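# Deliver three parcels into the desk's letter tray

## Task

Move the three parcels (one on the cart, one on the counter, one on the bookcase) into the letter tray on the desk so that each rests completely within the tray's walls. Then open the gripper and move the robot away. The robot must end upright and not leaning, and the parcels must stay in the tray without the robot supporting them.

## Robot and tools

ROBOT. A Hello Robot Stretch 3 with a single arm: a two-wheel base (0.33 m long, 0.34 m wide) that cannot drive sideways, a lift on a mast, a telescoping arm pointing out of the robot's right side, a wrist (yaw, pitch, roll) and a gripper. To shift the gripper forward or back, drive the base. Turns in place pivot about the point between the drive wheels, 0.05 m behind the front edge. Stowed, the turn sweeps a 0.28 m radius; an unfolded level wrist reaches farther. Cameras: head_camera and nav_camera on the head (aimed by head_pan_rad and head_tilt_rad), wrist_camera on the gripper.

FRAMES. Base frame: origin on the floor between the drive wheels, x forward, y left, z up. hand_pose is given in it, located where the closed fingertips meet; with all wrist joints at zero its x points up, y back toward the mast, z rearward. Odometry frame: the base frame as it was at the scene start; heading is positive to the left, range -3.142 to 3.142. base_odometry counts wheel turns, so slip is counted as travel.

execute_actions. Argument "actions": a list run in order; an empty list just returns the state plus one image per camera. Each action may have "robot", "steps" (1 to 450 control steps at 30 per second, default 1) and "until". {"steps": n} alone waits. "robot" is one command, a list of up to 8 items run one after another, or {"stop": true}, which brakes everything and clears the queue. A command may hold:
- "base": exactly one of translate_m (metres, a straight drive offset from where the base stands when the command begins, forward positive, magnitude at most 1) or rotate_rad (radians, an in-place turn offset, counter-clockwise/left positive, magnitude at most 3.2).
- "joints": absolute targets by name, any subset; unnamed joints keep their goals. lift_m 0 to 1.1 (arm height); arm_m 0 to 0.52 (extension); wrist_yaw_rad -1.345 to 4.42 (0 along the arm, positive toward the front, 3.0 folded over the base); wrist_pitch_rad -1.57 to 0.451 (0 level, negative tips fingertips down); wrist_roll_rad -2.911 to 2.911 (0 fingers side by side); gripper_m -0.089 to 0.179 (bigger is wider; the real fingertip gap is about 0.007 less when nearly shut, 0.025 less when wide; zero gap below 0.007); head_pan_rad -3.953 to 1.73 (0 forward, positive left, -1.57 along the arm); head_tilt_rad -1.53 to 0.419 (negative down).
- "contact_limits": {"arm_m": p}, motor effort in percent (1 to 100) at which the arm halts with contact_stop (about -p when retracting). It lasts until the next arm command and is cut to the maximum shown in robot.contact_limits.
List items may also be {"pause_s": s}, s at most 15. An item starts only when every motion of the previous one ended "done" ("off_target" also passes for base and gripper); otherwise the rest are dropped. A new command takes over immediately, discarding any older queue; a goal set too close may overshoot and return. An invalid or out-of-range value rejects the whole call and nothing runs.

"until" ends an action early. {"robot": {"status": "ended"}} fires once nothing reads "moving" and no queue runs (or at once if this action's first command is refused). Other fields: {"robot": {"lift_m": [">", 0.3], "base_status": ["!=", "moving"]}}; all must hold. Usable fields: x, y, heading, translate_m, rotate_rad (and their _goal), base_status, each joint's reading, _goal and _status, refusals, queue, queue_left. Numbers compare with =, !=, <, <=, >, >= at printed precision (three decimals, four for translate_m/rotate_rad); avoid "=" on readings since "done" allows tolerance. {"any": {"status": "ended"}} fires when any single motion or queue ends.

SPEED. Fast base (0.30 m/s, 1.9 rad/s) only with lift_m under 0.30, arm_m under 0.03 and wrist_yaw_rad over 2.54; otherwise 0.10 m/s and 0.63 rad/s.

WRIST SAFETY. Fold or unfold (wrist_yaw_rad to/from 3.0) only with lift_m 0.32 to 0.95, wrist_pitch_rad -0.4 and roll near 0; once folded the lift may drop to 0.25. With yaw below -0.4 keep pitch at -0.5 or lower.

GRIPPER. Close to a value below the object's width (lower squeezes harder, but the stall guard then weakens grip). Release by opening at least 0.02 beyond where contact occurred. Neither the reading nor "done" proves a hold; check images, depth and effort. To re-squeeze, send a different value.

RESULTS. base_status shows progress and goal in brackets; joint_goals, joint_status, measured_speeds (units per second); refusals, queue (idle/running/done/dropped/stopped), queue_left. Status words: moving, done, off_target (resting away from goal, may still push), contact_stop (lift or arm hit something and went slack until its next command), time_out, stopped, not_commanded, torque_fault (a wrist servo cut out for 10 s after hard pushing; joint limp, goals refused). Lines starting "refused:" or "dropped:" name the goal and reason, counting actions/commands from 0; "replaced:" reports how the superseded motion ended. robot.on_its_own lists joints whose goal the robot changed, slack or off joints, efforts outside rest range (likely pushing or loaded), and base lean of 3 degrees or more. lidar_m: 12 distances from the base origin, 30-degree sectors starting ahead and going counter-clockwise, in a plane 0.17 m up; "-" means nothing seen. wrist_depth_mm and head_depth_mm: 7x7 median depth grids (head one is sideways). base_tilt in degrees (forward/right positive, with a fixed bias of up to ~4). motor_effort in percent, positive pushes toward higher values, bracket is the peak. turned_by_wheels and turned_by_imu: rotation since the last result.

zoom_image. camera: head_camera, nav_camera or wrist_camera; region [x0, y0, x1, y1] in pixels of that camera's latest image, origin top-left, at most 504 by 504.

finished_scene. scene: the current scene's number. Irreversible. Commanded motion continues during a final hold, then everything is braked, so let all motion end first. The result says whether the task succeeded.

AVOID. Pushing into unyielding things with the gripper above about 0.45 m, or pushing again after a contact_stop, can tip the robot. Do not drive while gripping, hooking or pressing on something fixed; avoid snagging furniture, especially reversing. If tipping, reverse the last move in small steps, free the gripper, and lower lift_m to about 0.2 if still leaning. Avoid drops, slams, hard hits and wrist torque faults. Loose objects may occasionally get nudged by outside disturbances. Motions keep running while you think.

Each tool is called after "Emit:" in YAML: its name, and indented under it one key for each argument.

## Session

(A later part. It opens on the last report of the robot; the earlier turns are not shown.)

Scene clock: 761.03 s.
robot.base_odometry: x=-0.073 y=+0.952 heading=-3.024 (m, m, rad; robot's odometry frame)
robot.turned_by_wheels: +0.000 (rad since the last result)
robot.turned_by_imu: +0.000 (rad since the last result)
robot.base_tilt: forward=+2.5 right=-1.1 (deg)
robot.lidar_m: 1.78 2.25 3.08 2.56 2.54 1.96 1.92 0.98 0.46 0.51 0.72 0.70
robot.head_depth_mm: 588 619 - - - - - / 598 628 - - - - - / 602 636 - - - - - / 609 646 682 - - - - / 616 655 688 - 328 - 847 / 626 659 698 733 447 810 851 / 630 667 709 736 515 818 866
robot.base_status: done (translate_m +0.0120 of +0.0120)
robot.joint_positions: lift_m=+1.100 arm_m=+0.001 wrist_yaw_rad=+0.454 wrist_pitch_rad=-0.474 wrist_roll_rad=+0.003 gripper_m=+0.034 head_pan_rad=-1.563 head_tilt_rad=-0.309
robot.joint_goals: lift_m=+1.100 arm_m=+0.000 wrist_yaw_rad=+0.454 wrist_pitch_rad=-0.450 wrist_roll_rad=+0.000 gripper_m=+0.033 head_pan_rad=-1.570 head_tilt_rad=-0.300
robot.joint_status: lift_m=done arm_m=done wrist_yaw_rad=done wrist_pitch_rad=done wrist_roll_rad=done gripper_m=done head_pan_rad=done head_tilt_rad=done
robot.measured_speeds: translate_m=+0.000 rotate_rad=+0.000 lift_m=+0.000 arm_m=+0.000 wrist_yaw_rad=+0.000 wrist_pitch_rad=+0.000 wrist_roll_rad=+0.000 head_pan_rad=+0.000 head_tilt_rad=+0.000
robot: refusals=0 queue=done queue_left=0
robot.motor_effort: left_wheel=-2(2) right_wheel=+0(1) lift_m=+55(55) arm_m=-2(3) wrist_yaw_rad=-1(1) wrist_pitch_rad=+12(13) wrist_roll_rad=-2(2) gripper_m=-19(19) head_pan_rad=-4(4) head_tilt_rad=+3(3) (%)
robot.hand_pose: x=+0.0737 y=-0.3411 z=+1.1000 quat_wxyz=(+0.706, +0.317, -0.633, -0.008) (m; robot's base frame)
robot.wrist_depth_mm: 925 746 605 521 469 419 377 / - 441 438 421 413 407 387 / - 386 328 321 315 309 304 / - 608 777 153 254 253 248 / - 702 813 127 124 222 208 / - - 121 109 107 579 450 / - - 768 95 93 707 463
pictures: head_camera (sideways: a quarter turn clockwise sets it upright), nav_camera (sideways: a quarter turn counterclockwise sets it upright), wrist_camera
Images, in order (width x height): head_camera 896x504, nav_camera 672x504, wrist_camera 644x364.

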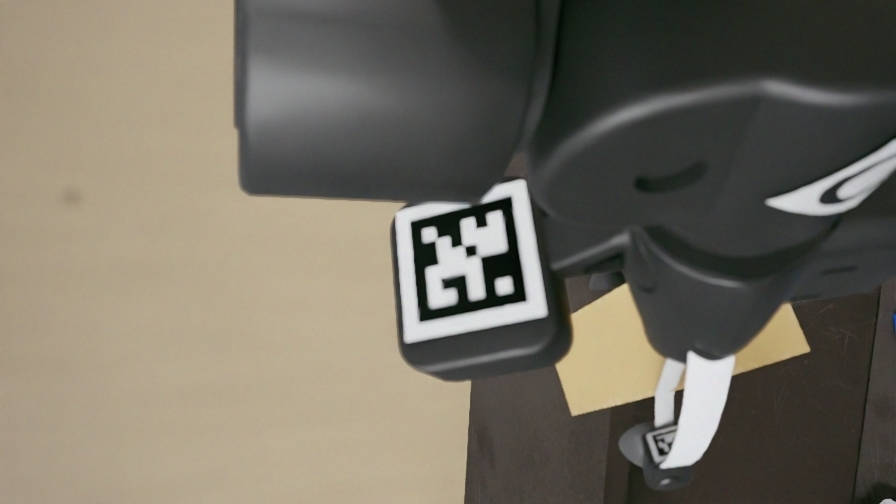

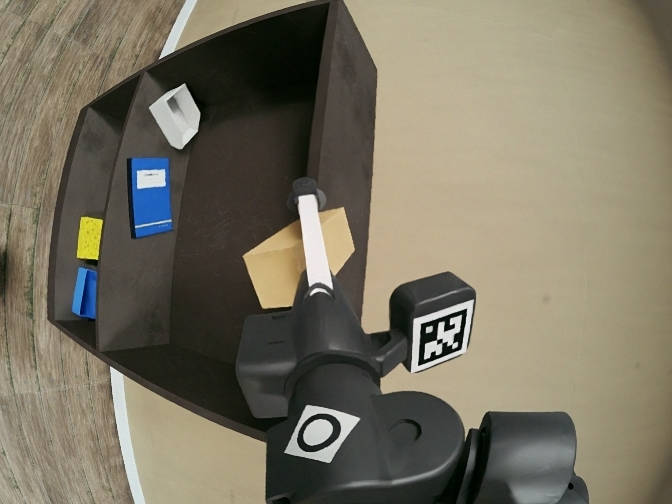

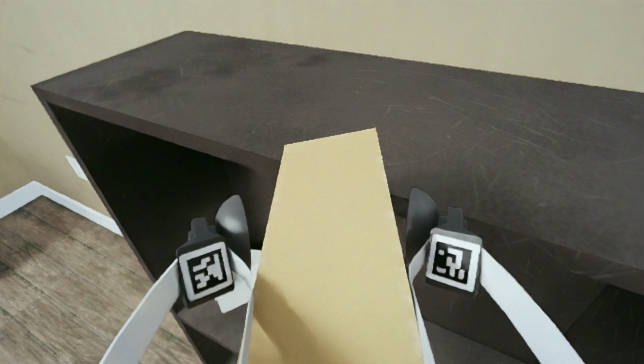

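Emit:
execute_actions:
  actions:
    - {"robot": {"joints": {"wrist_yaw_rad": 1.57}}, "steps": 150, "until": {"robot": {"status": "ended"}}}

Scene clock: 771.03 s.
robot.base_odometry: x=-0.073 y=+0.952 heading=-3.024 (m, m, rad; robot's odometry frame)
robot.turned_by_wheels: +0.000 (rad since the last result)
robot.turned_by_imu: +0.000 (rad since the last result)
robot.base_tilt: forward=+2.6 right=-1.2 (deg)
robot.lidar_m: 1.78 2.25 3.06 2.56 2.52 1.96 1.92 0.98 0.46 0.51 0.72 0.71
robot.head_depth_mm: 588 621 - - - - - / 597 626 - - - - - / 603 633 - - - - - / 610 645 683 712 493 752 - / 617 650 690 720 493 766 - / 624 661 699 732 488 775 - / 631 666 710 739 546 - -
robot.base_status: done (translate_m +0.0120 of +0.0120)
robot.joint_positions: lift_m=+1.100 arm_m=+0.001 wrist_yaw_rad=+1.568 wrist_pitch_rad=-0.474 wrist_roll_rad=+0.003 gripper_m=+0.034 head_pan_rad=-1.563 head_tilt_rad=-0.309
robot.joint_goals: lift_m=+1.100 arm_m=+0.000 wrist_yaw_rad=+1.570 wrist_pitch_rad=-0.450 wrist_roll_rad=+0.000 gripper_m=+0.033 head_pan_rad=-1.570 head_tilt_rad=-0.300
robot.joint_status: lift_m=done arm_m=done wrist_yaw_rad=done wrist_pitch_rad=done wrist_roll_rad=done gripper_m=done head_pan_rad=done head_tilt_rad=done
robot.measured_speeds: translate_m=+0.000 rotate_rad=+0.000 lift_m=+0.000 arm_m=+0.000 wrist_yaw_rad=+0.000 wrist_pitch_rad=+0.000 wrist_roll_rad=+0.000 head_pan_rad=+0.000 head_tilt_rad=+0.000
robot: refusals=0 queue=done queue_left=0
robot.motor_effort: left_wheel=-2(2) right_wheel=+1(1) lift_m=+55(55) arm_m=-3(3) wrist_yaw_rad=+2(3) wrist_pitch_rad=+12(13) wrist_roll_rad=-2(2) gripper_m=-19(18) head_pan_rad=-4(3) head_tilt_rad=+2(3) (%)
robot.hand_pose: x=+0.1957 y=-0.1467 z=+1.1000 quat_wxyz=(+0.604, +0.603, -0.370, +0.367) (m; robot's base frame)
robot.wrist_depth_mm: - - - - - - 759 / - - - - - - 411 / - - - - - 564 519 / - - - 154 - 619 608 / - - - 127 124 699 673 / - - 121 109 107 790 705 / - - - 95 93 740 682
pictures: head_camera (sideways: a quarter turn clockwise sets it upright), nav_camera (sideways: a quarter turn counterclockwise sets it upright), wrist_camera
Images, in order (width x height): head_camera 896x504, nav_camera 672x504, wrist_camera 644x364.

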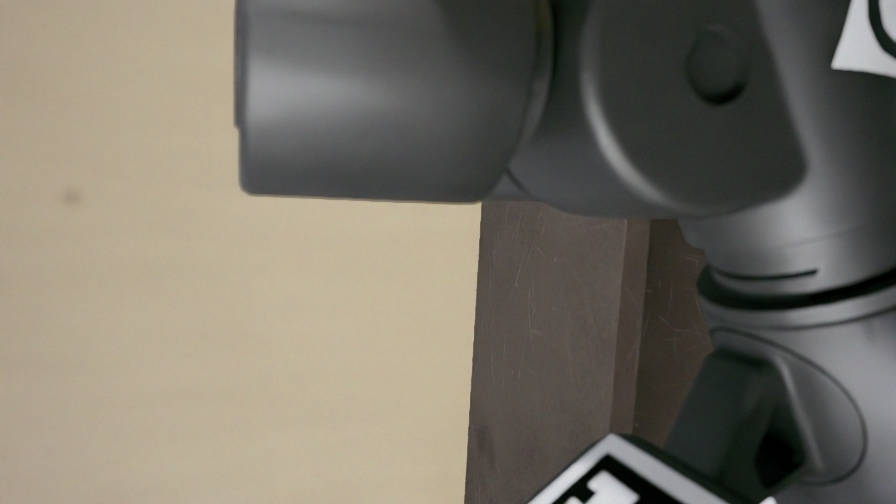

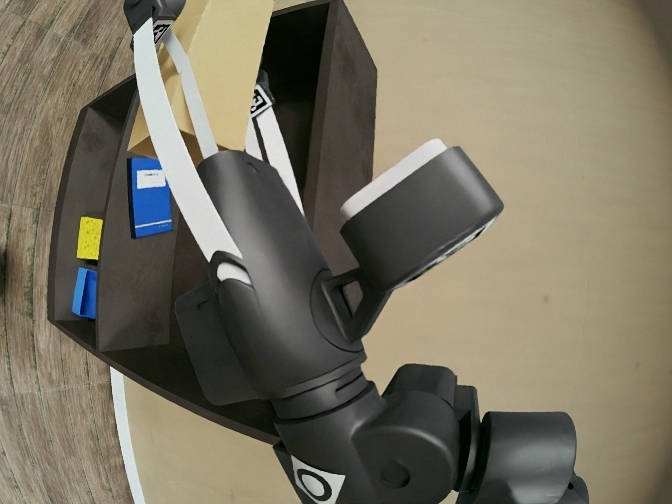

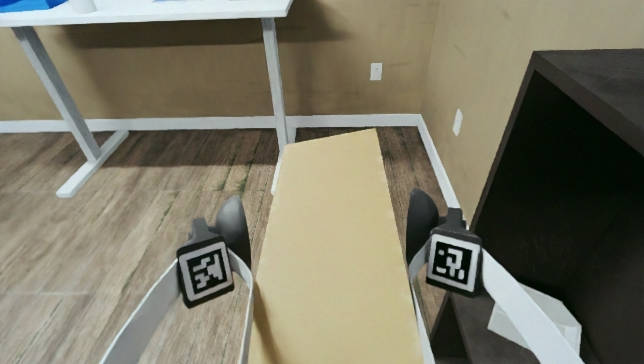

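Emit:
execute_actions:
  actions:
    - {"robot": [{"joints": {"lift_m": 0.9}}, {"joints": {"wrist_pitch_rad": -0.4, "wrist_roll_rad": 0.0}}, {"joints": {"wrist_yaw_rad": 3.0}}], "steps": 400, "until": {"robot": {"status": "ended"}}}

Scene clock: 790.53 s.
robot.base_odometry: x=-0.073 y=+0.952 heading=-3.024 (m, m, rad; robot's odometry frame)
robot.turned_by_wheels: +0.000 (rad since the last result)
robot.turned_by_imu: +0.000 (rad since the last result)
robot.base_tilt: forward=+2.5 right=-1.2 (deg)
robot.lidar_m: 1.78 2.26 3.09 2.57 2.53 1.95 1.92 0.98 0.46 0.51 0.72 0.71
robot.head_depth_mm: 589 620 657 690 498 727 762 / 595 628 666 701 496 747 802 / 602 636 673 710 495 752 816 / 610 643 686 713 493 772 833 / 617 651 694 723 490 784 847 / 623 662 700 733 489 794 849 / 632 671 709 742 515 812 861
robot.base_status: done (translate_m +0.0120 of +0.0120)
robot.joint_positions: lift_m=+0.900 arm_m=+0.001 wrist_yaw_rad=+2.998 wrist_pitch_rad=-0.428 wrist_roll_rad=+0.003 gripper_m=+0.034 head_pan_rad=-1.563 head_tilt_rad=-0.309
robot.joint_goals: lift_m=+0.900 arm_m=+0.000 wrist_yaw_rad=+3.000 wrist_pitch_rad=-0.400 wrist_roll_rad=+0.000 gripper_m=+0.033 head_pan_rad=-1.570 head_tilt_rad=-0.300
robot.joint_status: lift_m=done arm_m=done wrist_yaw_rad=done wrist_pitch_rad=done wrist_roll_rad=done gripper_m=done head_pan_rad=done head_tilt_rad=done
robot.measured_speeds: translate_m=+0.000 rotate_rad=+0.000 lift_m=+0.000 arm_m=+0.000 wrist_yaw_rad=+0.000 wrist_pitch_rad=+0.000 wrist_roll_rad=+0.000 head_pan_rad=+0.000 head_tilt_rad=+0.000
robot: refusals=0 queue=done queue_left=0
robot.motor_effort: left_wheel=-2(2) right_wheel=+1(0) lift_m=+33(56) arm_m=-3(3) wrist_yaw_rad=+1(3) wrist_pitch_rad=+15(16) wrist_roll_rad=-2(2) gripper_m=-18(19) head_pan_rad=-4(4) head_tilt_rad=+3(2) (%)
robot.hand_pose: x=+0.0107 y=+0.0748 z=+0.9106 quat_wxyz=(+0.200, +0.701, +0.100, +0.677) (m; robot's base frame)
robot.wrist_depth_mm: - - - - - - - / - - - - - - - / - - - - - - - / - - - 153 - - - / - - - 127 124 - - / - - 114 108 107 - - / - - - 95 93 - -
pictures: head_camera (sideways: a quarter turn clockwise sets it upright), nav_camera (sideways: a quarter turn counterclockwise sets it upright), wrist_camera
Images, in order (width x height): head_camera 896x504, nav_camera 672x504, wrist_camera 644x364.

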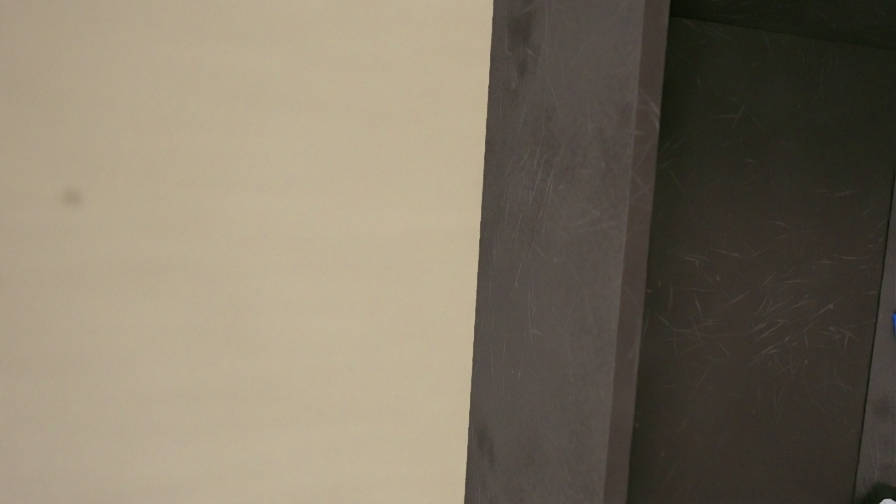

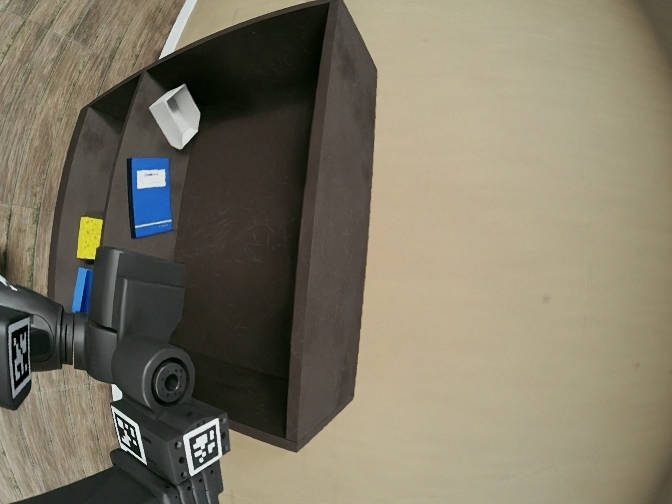

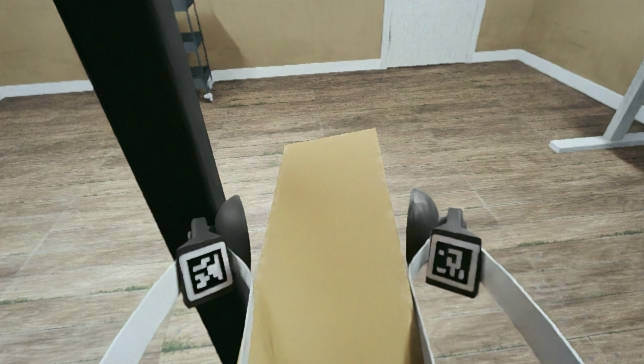

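Emit:
execute_actions:
  actions:
    - {"robot": {"joints": {"lift_m": 0.28, "head_pan_rad": 0.0, "head_tilt_rad": -0.45}}, "steps": 300, "until": {"robot": {"status": "ended"}}}

Scene clock: 802.80 s.
robot.base_odometry: x=-0.073 y=+0.952 heading=-3.024 (m, m, rad; robot's odometry frame)
robot.turned_by_wheels: +0.000 (rad since the last result)
robot.turned_by_imu: +0.000 (rad since the last result)
robot.base_tilt: forward=+2.5 right=-1.2 (deg)
robot.lidar_m: 1.78 2.26 3.08 2.56 2.53 1.96 1.92 0.98 0.46 0.51 0.72 0.71
robot.head_depth_mm: 1814 1974 2095 2297 2149 1635 1320 / 1816 1956 2120 2338 2111 1638 1318 / 1856 1991 2143 2363 2113 1628 1323 / 1861 1995 1789 2342 2024 1626 1327 / 1874 2034 2009 2419 2101 1621 1321 / 1896 2080 1978 2424 2101 1619 1319 / 1924 2092 1831 2488 2088 1610 1320
robot.base_status: done (translate_m +0.0120 of +0.0120)
robot.joint_positions: lift_m=+0.280 arm_m=+0.001 wrist_yaw_rad=+2.998 wrist_pitch_rad=-0.428 wrist_roll_rad=+0.003 gripper_m=+0.034 head_pan_rad=-0.007 head_tilt_rad=-0.444
robot.joint_goals: lift_m=+0.280 arm_m=+0.000 wrist_yaw_rad=+3.000 wrist_pitch_rad=-0.400 wrist_roll_rad=+0.000 gripper_m=+0.033 head_pan_rad=+0.000 head_tilt_rad=-0.450
robot.joint_status: lift_m=done arm_m=done wrist_yaw_rad=done wrist_pitch_rad=done wrist_roll_rad=done gripper_m=done head_pan_rad=done head_tilt_rad=done
robot.measured_speeds: translate_m=+0.000 rotate_rad=+0.000 lift_m=+0.000 arm_m=+0.000 wrist_yaw_rad=+0.000 wrist_pitch_rad=+0.000 wrist_roll_rad=+0.000 head_pan_rad=+0.000 head_tilt_rad=+0.000
robot: refusals=0 queue=done queue_left=0
robot.motor_effort: left_wheel=-2(2) right_wheel=+0(0) lift_m=+32(32) arm_m=-3(3) wrist_yaw_rad=+1(1) wrist_pitch_rad=+15(16) wrist_roll_rad=-2(2) gripper_m=-19(19) head_pan_rad=+5(55) head_tilt_rad=-3(11) (%)
robot.hand_pose: x=+0.0107 y=+0.0749 z=+0.2907 quat_wxyz=(+0.200, +0.701, +0.100, +0.678) (m; robot's base frame)
robot.wrist_depth_mm: - - - - - - - / - - - - - - - / 951 - 916 894 867 853 817 / 735 729 706 154 683 669 659 / 596 593 550 127 124 558 554 / 508 511 114 108 108 473 466 / 453 - 99 95 94 410 409
pictures: head_camera (sideways: a quarter turn clockwise sets it upright), nav_camera (sideways: a quarter turn counterclockwise sets it upright), wrist_camera
Images, in order (width x height): head_camera 896x504, nav_camera 672x504, wrist_camera 644x364.

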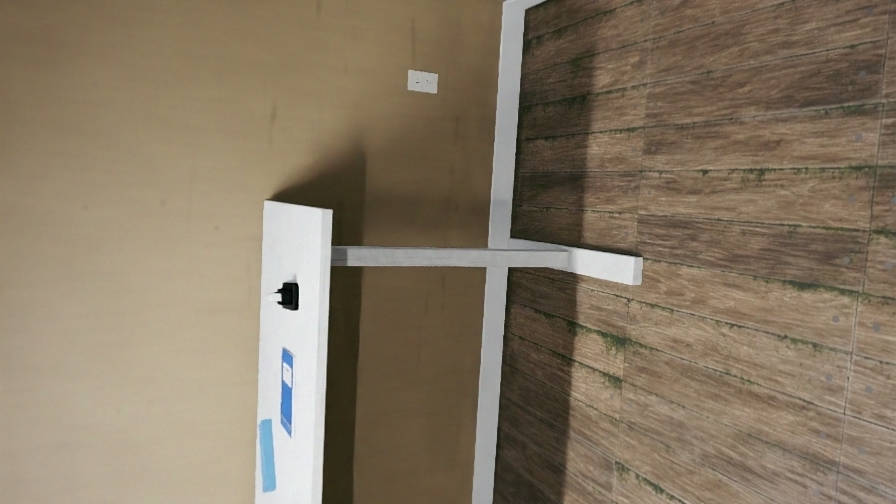

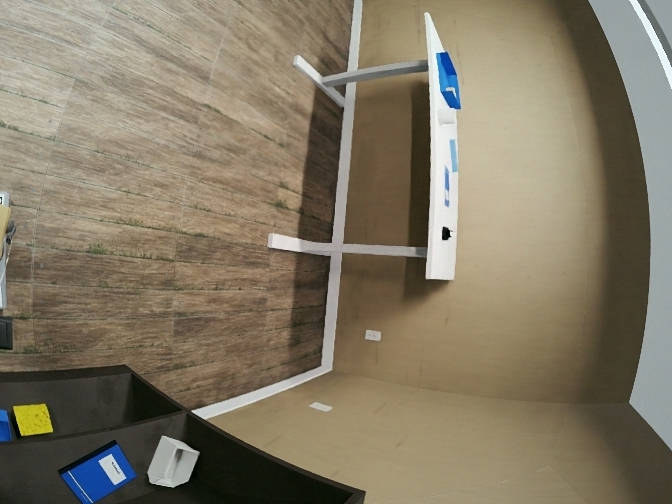

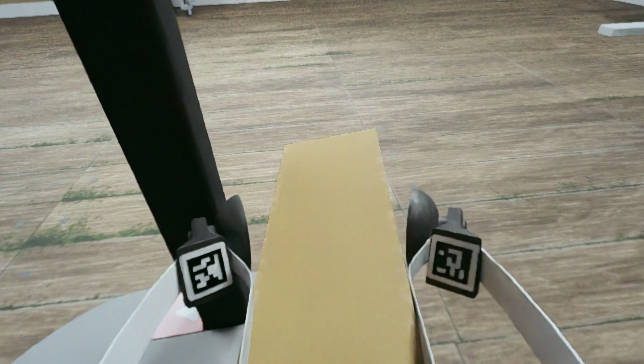

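Emit:
execute_actions:
  actions:
    - {"robot": [{"base": {"rotate_rad": 0.786}}, {"base": {"translate_m": 1.0}}], "steps": 450, "until": {"robot": {"status": "ended"}}}

Scene clock: 821.00 s.
robot.base_odometry: x=-0.691 y=+0.166 heading=-2.238 (m, m, rad; robot's odometry frame)
robot.turned_by_wheels: +0.786 (rad since the last result)
robot.turned_by_imu: +0.778 (rad since the last result)
robot.base_tilt: forward=+2.6 right=-1.2 (deg)
robot.lidar_m: 1.89 2.25 2.28 2.16 2.56 2.59 1.44 1.17 1.49 1.24 1.24 1.28
robot.head_depth_mm: 1527 1623 1606 1277 1824 1585 1327 / 1692 1779 1851 2055 2074 1570 1323 / 1865 1986 2119 2311 2122 1622 1331 / 2092 2245 2448 2614 2093 1620 1326 / 2227 2418 2649 2769 2110 1619 1325 / 2114 2250 2420 2572 2089 1615 1318 / 1962 2100 2245 2398 2088 1607 1320
robot.base_status: done (translate_m +1.0000 of +1.0000)
robot.joint_positions: lift_m=+0.280 arm_m=+0.001 wrist_yaw_rad=+2.999 wrist_pitch_rad=-0.428 wrist_roll_rad=+0.003 gripper_m=+0.034 head_pan_rad=-0.007 head_tilt_rad=-0.445
robot.joint_goals: lift_m=+0.280 arm_m=+0.000 wrist_yaw_rad=+3.000 wrist_pitch_rad=-0.400 wrist_roll_rad=+0.000 gripper_m=+0.033 head_pan_rad=+0.000 head_tilt_rad=-0.450
robot.joint_status: lift_m=done arm_m=done wrist_yaw_rad=done wrist_pitch_rad=done wrist_roll_rad=done gripper_m=done head_pan_rad=done head_tilt_rad=done
robot.measured_speeds: translate_m=+0.000 rotate_rad=+0.000 lift_m=+0.000 arm_m=+0.000 wrist_yaw_rad=+0.000 wrist_pitch_rad=+0.000 wrist_roll_rad=+0.000 head_pan_rad=+0.000 head_tilt_rad=+0.000
robot: refusals=0 queue=done queue_left=0
robot.motor_effort: left_wheel=-3(15) right_wheel=+1(4) lift_m=+33(33) arm_m=-3(2) wrist_yaw_rad=+1(1) wrist_pitch_rad=+16(15) wrist_roll_rad=-2(2) gripper_m=-19(19) head_pan_rad=+5(5) head_tilt_rad=-2(2) (%)
robot.hand_pose: x=+0.0105 y=+0.0749 z=+0.2907 quat_wxyz=(+0.200, +0.701, +0.100, +0.678) (m; robot's base frame)
robot.wrist_depth_mm: - - - - - - - / - - - - - - - / 933 - 901 891 861 846 837 / 732 724 721 153 686 673 659 / 600 594 548 128 124 562 544 / 497 516 114 108 107 469 471 / 451 - 99 95 93 415 409
pictures: head_camera (sideways: a quarter turn clockwise sets it upright), nav_camera (sideways: a quarter turn counterclockwise sets it upright), wrist_camera
Images, in order (width x height): head_camera 896x504, nav_camera 672x504, wrist_camera 644x364.

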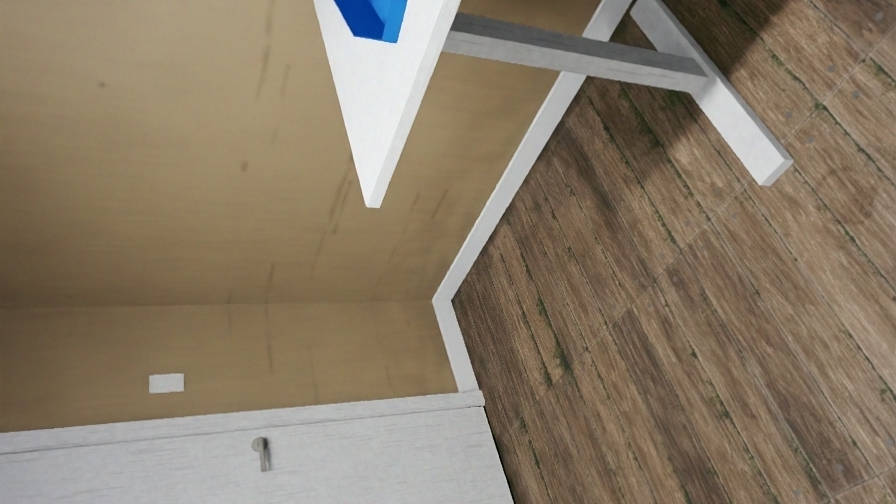

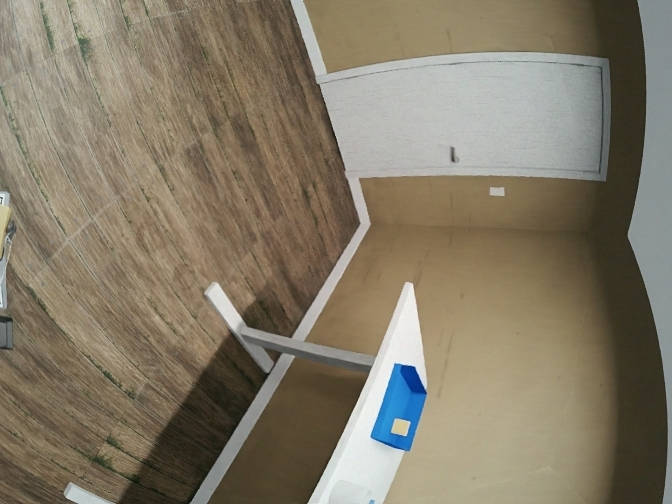

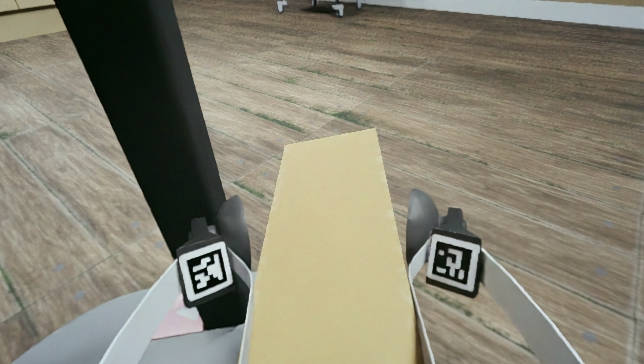

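Emit:
execute_actions:
  actions:
    - {"robot": [{"base": {"translate_m": 0.579}}, {"base": {"rotate_rad": 0.668}}], "steps": 450, "until": {"robot": {"status": "ended"}}}

Scene clock: 830.90 s.
robot.base_odometry: x=-1.050 y=-0.289 heading=-1.570 (m, m, rad; robot's odometry frame)
robot.turned_by_wheels: +0.668 (rad since the last result)
robot.turned_by_imu: +0.661 (rad since the last result)
robot.base_tilt: forward=+2.4 right=-1.2 (deg)
robot.lidar_m: 1.81 1.89 2.12 2.93 2.86 1.97 1.68 1.22 1.25 1.19 0.76 1.61
robot.head_depth_mm: 1504 1627 1772 1945 2060 1628 1330 / 1511 1628 1777 1964 2056 1618 1329 / 1518 1644 1780 1946 2060 1628 1324 / 1518 1639 1785 1964 2054 1626 1327 / 1512 1637 1764 1961 2058 1625 1318 / 1523 1645 1797 1976 2057 1628 1307 / 1526 1647 1785 1958 2084 1621 1317
robot.base_status: done (rotate_rad +0.6679 of +0.6680)
robot.joint_positions: lift_m=+0.280 arm_m=+0.001 wrist_yaw_rad=+2.999 wrist_pitch_rad=-0.428 wrist_roll_rad=+0.003 gripper_m=+0.034 head_pan_rad=-0.007 head_tilt_rad=-0.445
robot.joint_goals: lift_m=+0.280 arm_m=+0.000 wrist_yaw_rad=+3.000 wrist_pitch_rad=-0.400 wrist_roll_rad=+0.000 gripper_m=+0.033 head_pan_rad=+0.000 head_tilt_rad=-0.450
robot.joint_status: lift_m=done arm_m=done wrist_yaw_rad=done wrist_pitch_rad=done wrist_roll_rad=done gripper_m=done head_pan_rad=done head_tilt_rad=done
robot.measured_speeds: translate_m=+0.000 rotate_rad=+0.000 lift_m=+0.000 arm_m=+0.000 wrist_yaw_rad=+0.000 wrist_pitch_rad=+0.000 wrist_roll_rad=+0.000 head_pan_rad=+0.000 head_tilt_rad=+0.000
robot: refusals=0 queue=done queue_left=0
robot.motor_effort: left_wheel=-2(13) right_wheel=+0(4) lift_m=+33(33) arm_m=-3(3) wrist_yaw_rad=+0(0) wrist_pitch_rad=+15(15) wrist_roll_rad=-2(2) gripper_m=-19(19) head_pan_rad=+5(5) head_tilt_rad=-1(2) (%)
robot.hand_pose: x=+0.0105 y=+0.0749 z=+0.2907 quat_wxyz=(+0.200, +0.701, +0.101, +0.678) (m; robot's base frame)
robot.wrist_depth_mm: - - - - - - - / - - - - - - - / 948 - 914 881 850 850 848 / 736 708 711 153 674 663 665 / 591 584 549 127 124 554 546 / 498 517 114 108 108 474 463 / 447 - 99 95 93 414 411
pictures: head_camera (sideways: a quarter turn clockwise sets it upright), nav_camera (sideways: a quarter turn counterclockwise sets it upright), wrist_camera
Images, in order (width x height): head_camera 896x504, nav_camera 672x504, wrist_camera 644x364.

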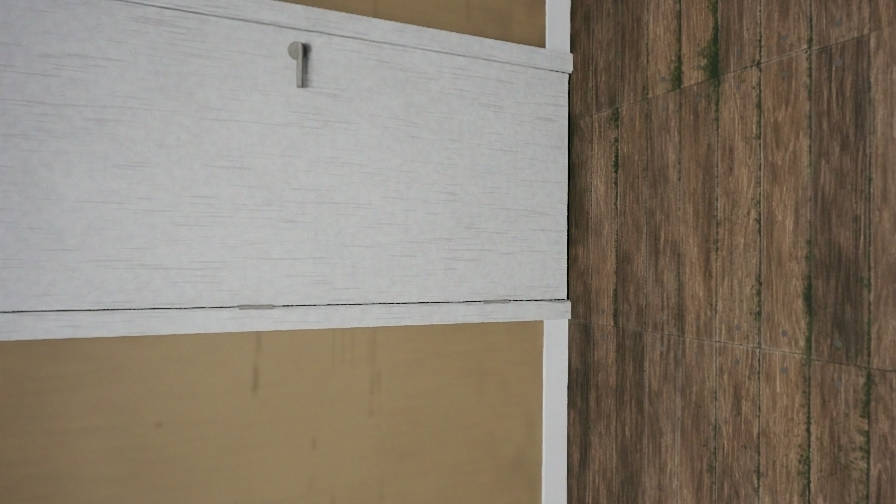

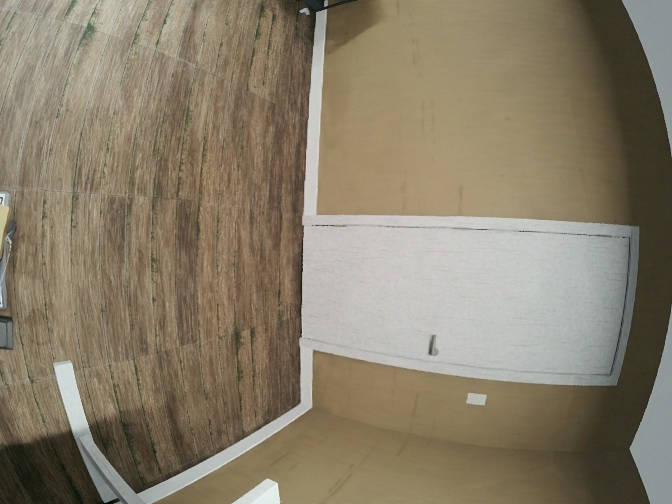

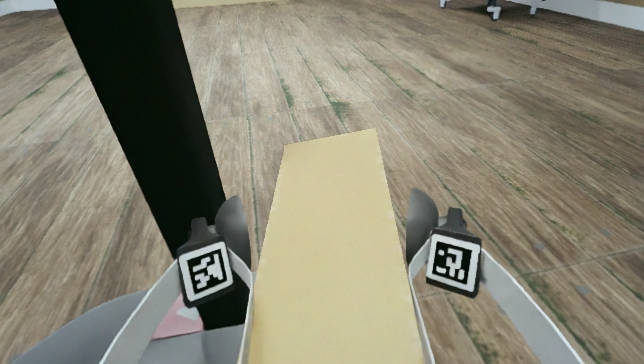

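Emit:
execute_actions:
  actions:
    - {"robot": {"joints": {"head_pan_rad": -1.57, "head_tilt_rad": -0.6}}, "steps": 150, "until": {"robot": {"status": "ended"}}}

Scene clock: 840.53 s.
robot.base_odometry: x=-1.050 y=-0.289 heading=-1.570 (m, m, rad; robot's odometry frame)
robot.turned_by_wheels: +0.000 (rad since the last result)
robot.turned_by_imu: +0.000 (rad since the last result)
robot.base_tilt: forward=+2.6 right=-1.1 (deg)
robot.lidar_m: 1.81 1.88 2.11 2.94 2.86 1.97 1.68 1.22 1.25 1.18 0.76 1.61
robot.head_depth_mm: 968 1067 873 612 504 1442 1218 / 973 1084 871 586 504 1439 1208 / 974 1082 811 584 503 1448 1212 / 975 1080 774 603 502 1444 1211 / 976 1080 822 602 519 1428 1206 / 976 1074 825 606 519 1216 1180 / 977 1085 862 607 518 1426 1201
robot.base_status: done (rotate_rad +0.6679 of +0.6680)
robot.joint_positions: lift_m=+0.280 arm_m=+0.001 wrist_yaw_rad=+2.999 wrist_pitch_rad=-0.428 wrist_roll_rad=+0.003 gripper_m=+0.034 head_pan_rad=-1.563 head_tilt_rad=-0.592
robot.joint_goals: lift_m=+0.280 arm_m=+0.000 wrist_yaw_rad=+3.000 wrist_pitch_rad=-0.400 wrist_roll_rad=+0.000 gripper_m=+0.033 head_pan_rad=-1.570 head_tilt_rad=-0.600
robot.joint_status: lift_m=done arm_m=done wrist_yaw_rad=done wrist_pitch_rad=done wrist_roll_rad=done gripper_m=done head_pan_rad=done head_tilt_rad=done
robot.measured_speeds: translate_m=+0.000 rotate_rad=+0.000 lift_m=+0.000 arm_m=+0.000 wrist_yaw_rad=+0.000 wrist_pitch_rad=+0.000 wrist_roll_rad=+0.000 head_pan_rad=+0.000 head_tilt_rad=+0.000
robot: refusals=0 queue=done queue_left=0
robot.motor_effort: left_wheel=-2(2) right_wheel=+0(1) lift_m=+32(33) arm_m=-2(3) wrist_yaw_rad=+0(0) wrist_pitch_rad=+15(16) wrist_roll_rad=-2(2) gripper_m=-18(19) head_pan_rad=-4(53) head_tilt_rad=-3(12) (%)
robot.hand_pose: x=+0.0105 y=+0.0749 z=+0.2907 quat_wxyz=(+0.200, +0.701, +0.101, +0.678) (m; robot's base frame)
robot.wrist_depth_mm: - - - - - - - / - - - - - - - / 950 - 907 874 855 860 831 / 730 723 703 154 679 678 658 / 598 589 549 127 124 562 544 / 499 508 114 108 107 477 466 / 446 - 99 95 93 413 410
pictures: head_camera (sideways: a quarter turn clockwise sets it upright), nav_camera (sideways: a quarter turn counterclockwise sets it upright), wrist_camera
Images, in order (width x height): head_camera 896x504, nav_camera 672x504, wrist_camera 644x364.

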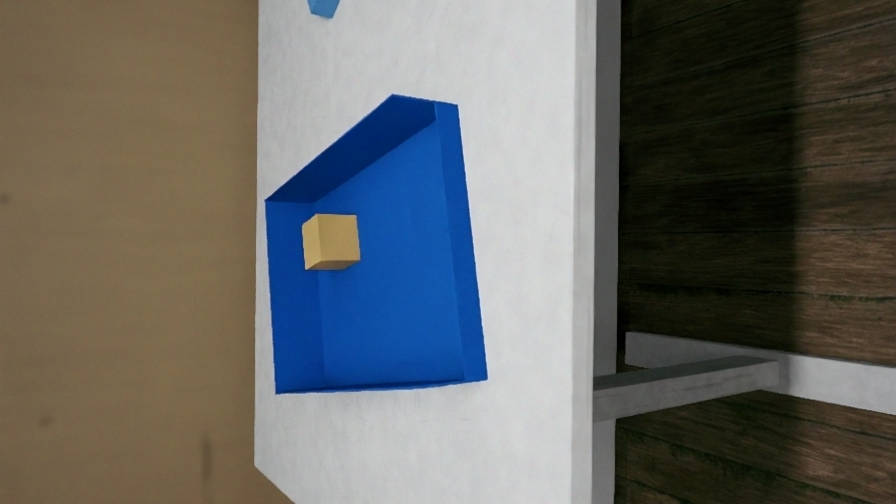

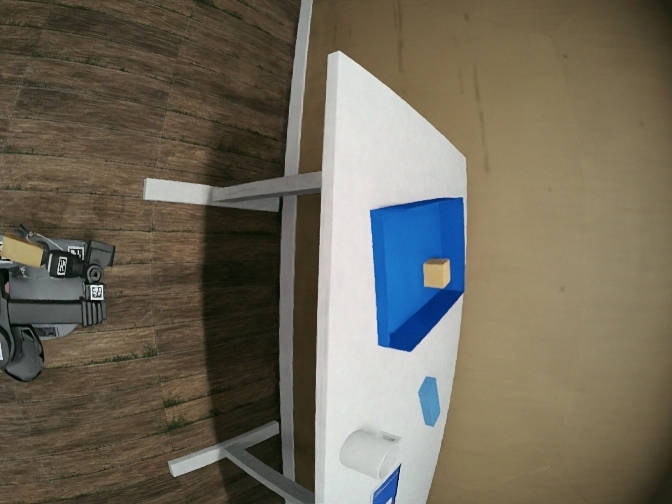

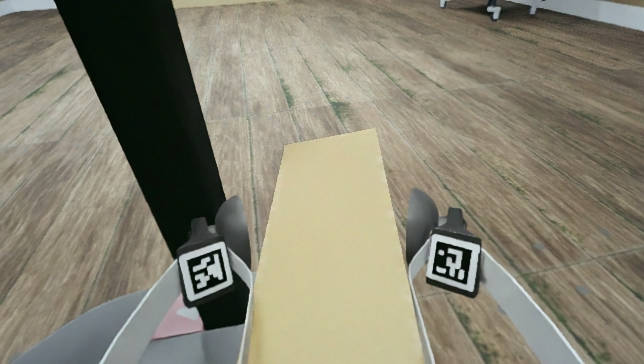

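Emit:
execute_actions:
  actions:
    - {"robot": [{"joints": {"lift_m": 0.9}}, {"joints": {"wrist_yaw_rad": 1.0}}, {"joints": {"lift_m": 1.04}}, {"joints": {"wrist_yaw_rad": 0.3}}, {"joints": {"arm_m": 0.3}}], "steps": 450, "until": {"robot": {"status": "ended"}}}

Scene clock: 883.73 s.
robot.base_odometry: x=-1.050 y=-0.289 heading=-1.570 (m, m, rad; robot's odometry frame)
robot.turned_by_wheels: +0.000 (rad since the last result)
robot.turned_by_imu: +0.001 (rad since the last result)
robot.base_tilt: forward=+2.4 right=-1.2 (deg)
robot.lidar_m: 1.81 1.88 2.12 2.94 2.86 1.97 1.67 1.22 1.25 1.18 0.76 1.61
robot.head_depth_mm: 956 1094 819 610 503 1444 1220 / 961 - 820 586 502 1432 1209 / 976 - 731 584 503 1435 1214 / 976 1057 728 602 501 1436 1210 / 977 1086 811 602 518 1434 1205 / 978 1080 822 606 518 1216 1174 / 978 1083 861 604 517 1427 1201
robot.base_status: done (rotate_rad +0.6679 of +0.6680)
robot.joint_positions: lift_m=+1.040 arm_m=+0.300 wrist_yaw_rad=+0.301 wrist_pitch_rad=-0.428 wrist_roll_rad=+0.003 gripper_m=+0.034 head_pan_rad=-1.563 head_tilt_rad=-0.593
robot.joint_goals: lift_m=+1.040 arm_m=+0.300 wrist_yaw_rad=+0.300 wrist_pitch_rad=-0.400 wrist_roll_rad=+0.000 gripper_m=+0.033 head_pan_rad=-1.570 head_tilt_rad=-0.600
robot.joint_status: lift_m=done arm_m=done wrist_yaw_rad=done wrist_pitch_rad=done wrist_roll_rad=done gripper_m=done head_pan_rad=done head_tilt_rad=done
robot.measured_speeds: translate_m=+0.000 rotate_rad=+0.000 lift_m=+0.000 arm_m=+0.000 wrist_yaw_rad=+0.000 wrist_pitch_rad=+0.000 wrist_roll_rad=+0.000 head_pan_rad=+0.000 head_tilt_rad=+0.000
robot: refusals=0 queue=done queue_left=0
robot.motor_effort: left_wheel=-2(2) right_wheel=+1(0) lift_m=+55(57) arm_m=+3(1) wrist_yaw_rad=-1(4) wrist_pitch_rad=+15(15) wrist_roll_rad=-2(2) gripper_m=-18(18) head_pan_rad=-4(5) head_tilt_rad=-3(3) (%)
robot.hand_pose: x=+0.0446 y=-0.6578 z=+1.0501 quat_wxyz=(+0.705, +0.252, -0.661, -0.046) (m; robot's base frame)
robot.wrist_depth_mm: 748 715 658 624 584 554 531 / 850 785 654 630 609 572 561 / 950 482 377 359 357 445 438 / 400 365 351 154 314 336 348 / 314 266 305 127 124 239 291 / 266 213 121 108 107 191 247 / 169 213 219 95 93 214 210
pictures: head_camera (sideways: a quarter turn clockwise sets it upright), nav_camera (sideways: a quarter turn counterclockwise sets it upright), wrist_camera
Images, in order (width x height): head_camera 896x504, nav_camera 672x504, wrist_camera 644x364.

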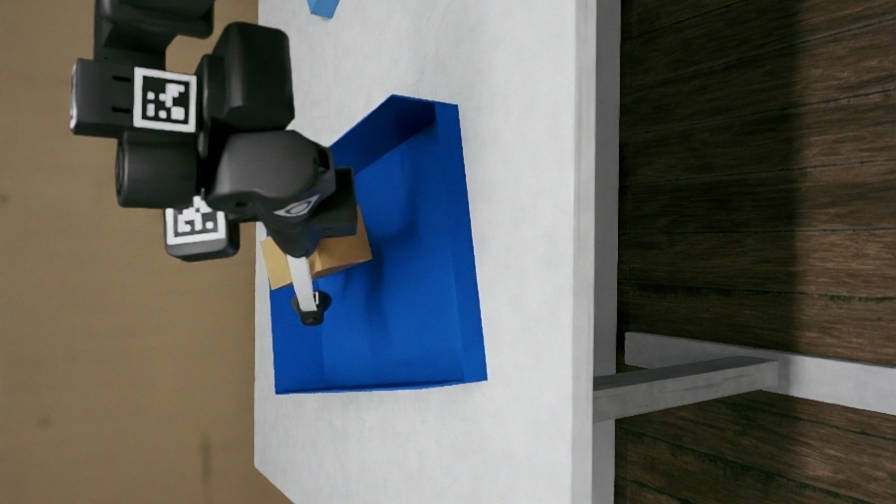

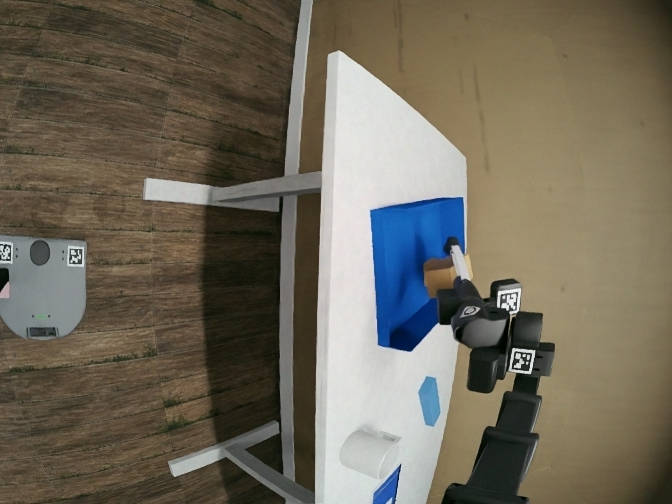

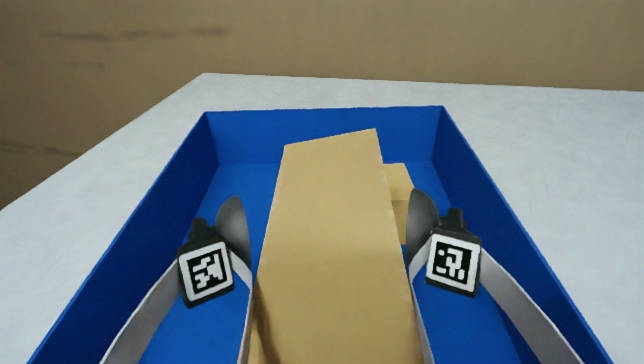

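Emit:
execute_actions:
  actions:
    - {"robot": [{"joints": {"lift_m": 1.1}}, {"joints": {"arm_m": 0.1}}, {"joints": {"wrist_yaw_rad": 1.726}}, {"base": {"translate_m": -0.166}}], "steps": 450, "until": {"robot": {"status": "ended"}}}

Scene clock: 1004.30 s.
robot.base_odometry: x=-1.050 y=-0.123 heading=-1.570 (m, m, rad; robot's odometry frame)
robot.turned_by_wheels: +0.000 (rad since the last result)
robot.turned_by_imu: +0.000 (rad since the last result)
robot.base_tilt: forward=+2.4 right=-1.1 (deg)
robot.lidar_m: 1.98 2.06 2.22 2.93 2.61 1.52 1.51 1.10 1.10 1.19 0.83 1.62
robot.head_depth_mm: - - 801 498 510 1445 1211 / - - - 584 522 1446 1213 / - - - 597 520 1448 1216 / 979 1086 1059 - 521 1442 1215 / 981 1085 - - 519 1423 1212 / 986 1056 - - 518 1429 1206 / 976 - 764 - 1032 1205 1179
robot.base_status: done (translate_m -0.1660 of -0.1660)
robot.joint_positions: lift_m=+1.100 arm_m=+0.100 wrist_yaw_rad=+1.724 wrist_pitch_rad=-0.428 wrist_roll_rad=+0.003 gripper_m=+0.034 head_pan_rad=-1.563 head_tilt_rad=-0.593
robot.joint_goals: lift_m=+1.100 arm_m=+0.100 wrist_yaw_rad=+1.726 wrist_pitch_rad=-0.400 wrist_roll_rad=+0.000 gripper_m=+0.033 head_pan_rad=-1.570 head_tilt_rad=-0.600
robot.joint_status: lift_m=done arm_m=done wrist_yaw_rad=done wrist_pitch_rad=done wrist_roll_rad=done gripper_m=done head_pan_rad=done head_tilt_rad=done
robot.measured_speeds: translate_m=+0.000 rotate_rad=+0.000 lift_m=+0.000 arm_m=+0.000 wrist_yaw_rad=+0.000 wrist_pitch_rad=+0.000 wrist_roll_rad=+0.000 head_pan_rad=+0.000 head_tilt_rad=+0.000
robot: refusals=0 queue=done queue_left=0
robot.motor_effort: left_wheel=-2(11) right_wheel=+1(1) lift_m=+55(58) arm_m=-4(3) wrist_yaw_rad=+1(2) wrist_pitch_rad=+14(15) wrist_roll_rad=-2(2) gripper_m=-18(18) head_pan_rad=-4(4) head_tilt_rad=-2(3) (%)
robot.hand_pose: x=+0.1992 y=-0.2114 z=+1.1101 quat_wxyz=(+0.564, +0.623, -0.336, +0.426) (m; robot's base frame)
robot.wrist_depth_mm: - - - - - - - / - - - - - - - / - - - - - - - / - - - 153 - 460 447 / - - - 127 124 381 370 / - - 121 109 107 337 316 / - - - 95 93 - 278
pictures: head_camera (sideways: a quarter turn clockwise sets it upright), nav_camera (sideways: a quarter turn counterclockwise sets it upright), wrist_camera
Images, in order (width x height): head_camera 896x504, nav_camera 672x504, wrist_camera 644x364.

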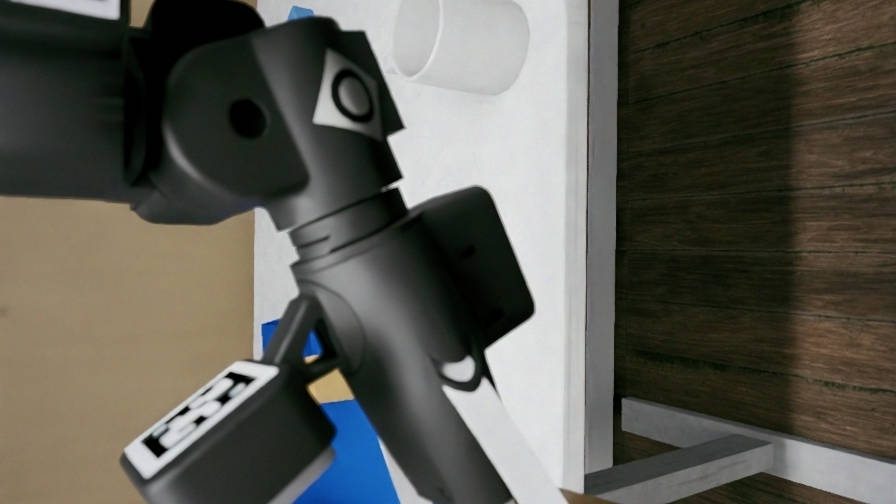

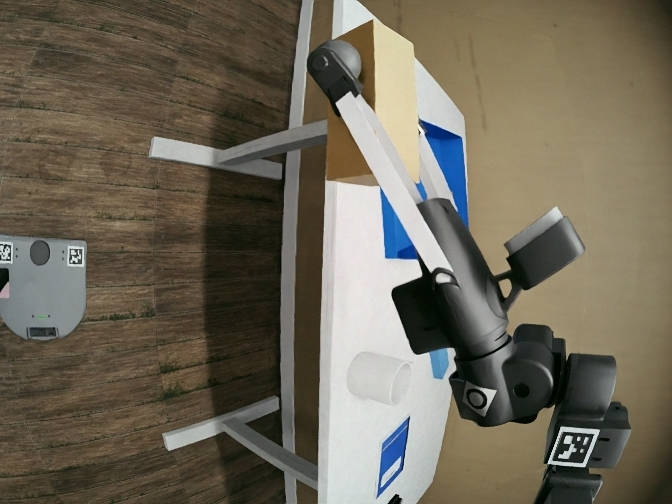

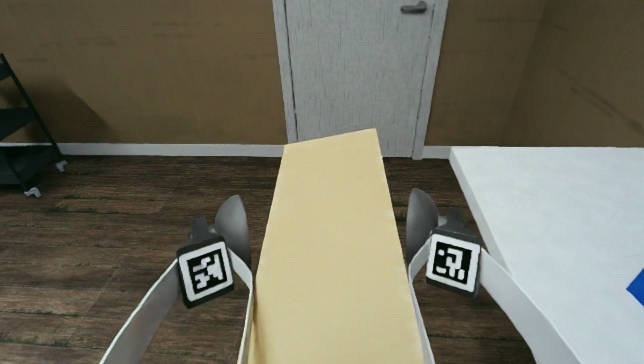

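Emit:
execute_actions:
  actions:
    - {"robot": {"joints": {"arm_m": 0.414}}, "steps": 200, "until": {"robot": {"status": "ended"}}}

Scene clock: 1011.87 s.
robot.base_odometry: x=-1.050 y=-0.123 heading=-1.570 (m, m, rad; robot's odometry frame)
robot.turned_by_wheels: +0.000 (rad since the last result)
robot.turned_by_imu: +0.000 (rad since the last result)
robot.base_tilt: forward=+2.6 right=-1.1 (deg)
robot.lidar_m: 1.98 2.06 2.22 2.93 2.61 1.52 1.51 1.10 1.10 1.19 0.83 1.62
robot.head_depth_mm: 991 1082 845 498 508 1447 1212 / 989 1092 822 586 520 1446 1219 / - 1116 867 608 519 1428 1208 / 979 - 863 607 518 1433 1214 / 966 1072 843 590 517 1432 1213 / 985 1071 724 583 517 1435 1212 / 982 1069 722 574 517 1202 1177
robot.base_status: done (translate_m -0.1660 of -0.1660)
robot.joint_positions: lift_m=+1.100 arm_m=+0.414 wrist_yaw_rad=+1.725 wrist_pitch_rad=-0.428 wrist_roll_rad=+0.003 gripper_m=+0.034 head_pan_rad=-1.563 head_tilt_rad=-0.593
robot.joint_goals: lift_m=+1.100 arm_m=+0.414 wrist_yaw_rad=+1.726 wrist_pitch_rad=-0.400 wrist_roll_rad=+0.000 gripper_m=+0.033 head_pan_rad=-1.570 head_tilt_rad=-0.600
robot.joint_status: lift_m=done arm_m=done wrist_yaw_rad=done wrist_pitch_rad=done wrist_roll_rad=done gripper_m=done head_pan_rad=done head_tilt_rad=done
robot.measured_speeds: translate_m=+0.000 rotate_rad=+0.000 lift_m=+0.000 arm_m=+0.000 wrist_yaw_rad=+0.000 wrist_pitch_rad=+0.000 wrist_roll_rad=+0.000 head_pan_rad=+0.000 head_tilt_rad=+0.000
robot: refusals=0 queue=done queue_left=0
robot.motor_effort: left_wheel=-2(3) right_wheel=+1(1) lift_m=+55(55) arm_m=+3(2) wrist_yaw_rad=+1(1) wrist_pitch_rad=+15(15) wrist_roll_rad=-2(2) gripper_m=-19(19) head_pan_rad=-4(4) head_tilt_rad=-3(3) (%)
robot.hand_pose: x=+0.1992 y=-0.5245 z=+1.1101 quat_wxyz=(+0.563, +0.623, -0.336, +0.426) (m; robot's base frame)
robot.wrist_depth_mm: - - - - - - 887 / - - - - - - 894 / - - - - - - 854 / - - - 154 456 450 360 / - - 400 127 124 352 353 / - - 121 109 107 316 313 / - - 282 95 93 276 275
pictures: head_camera (sideways: a quarter turn clockwise sets it upright), nav_camera (sideways: a quarter turn counterclockwise sets it upright), wrist_camera
Images, in order (width x height): head_camera 896x504, nav_camera 672x504, wrist_camera 644x364.

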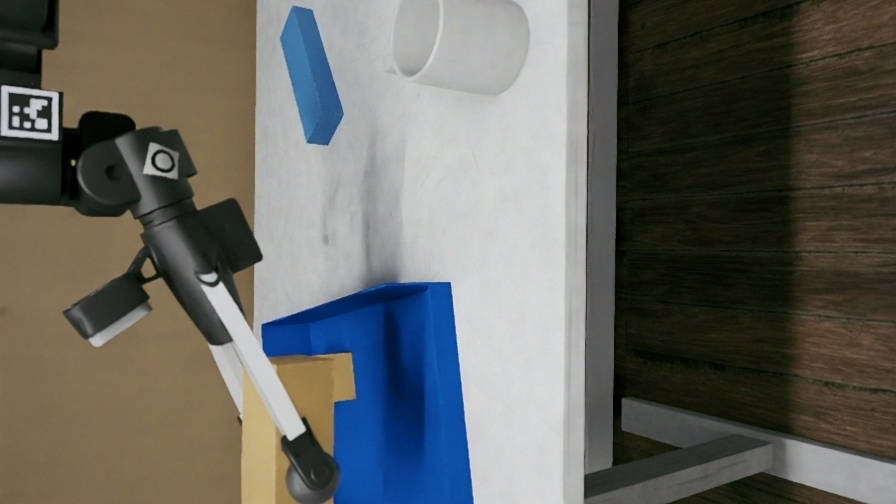

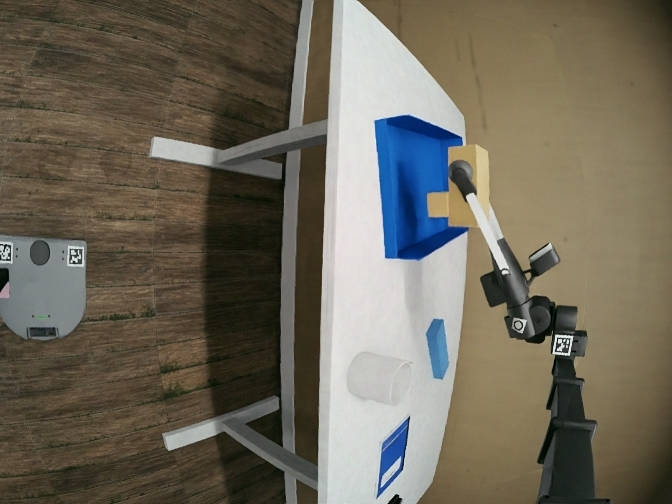

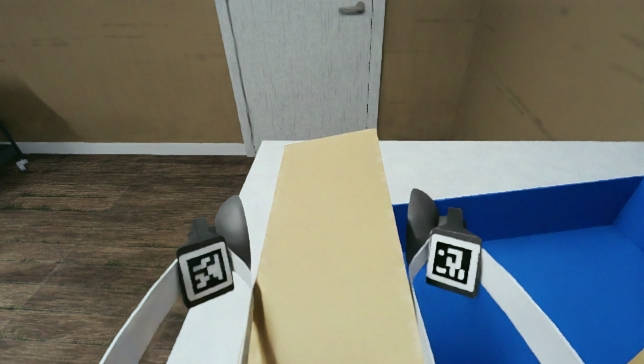

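Emit:
zoom_image:
  camera: "wrist_camera"
  region: [0, 100, 644, 364]

Region (0, 100, 644, 364) is 644x264 pixels. A region can be at most 504 by 504 pixels.

Emit:
zoom_image:
  camera: "wrist_camera"
  region: [100, 120, 604]



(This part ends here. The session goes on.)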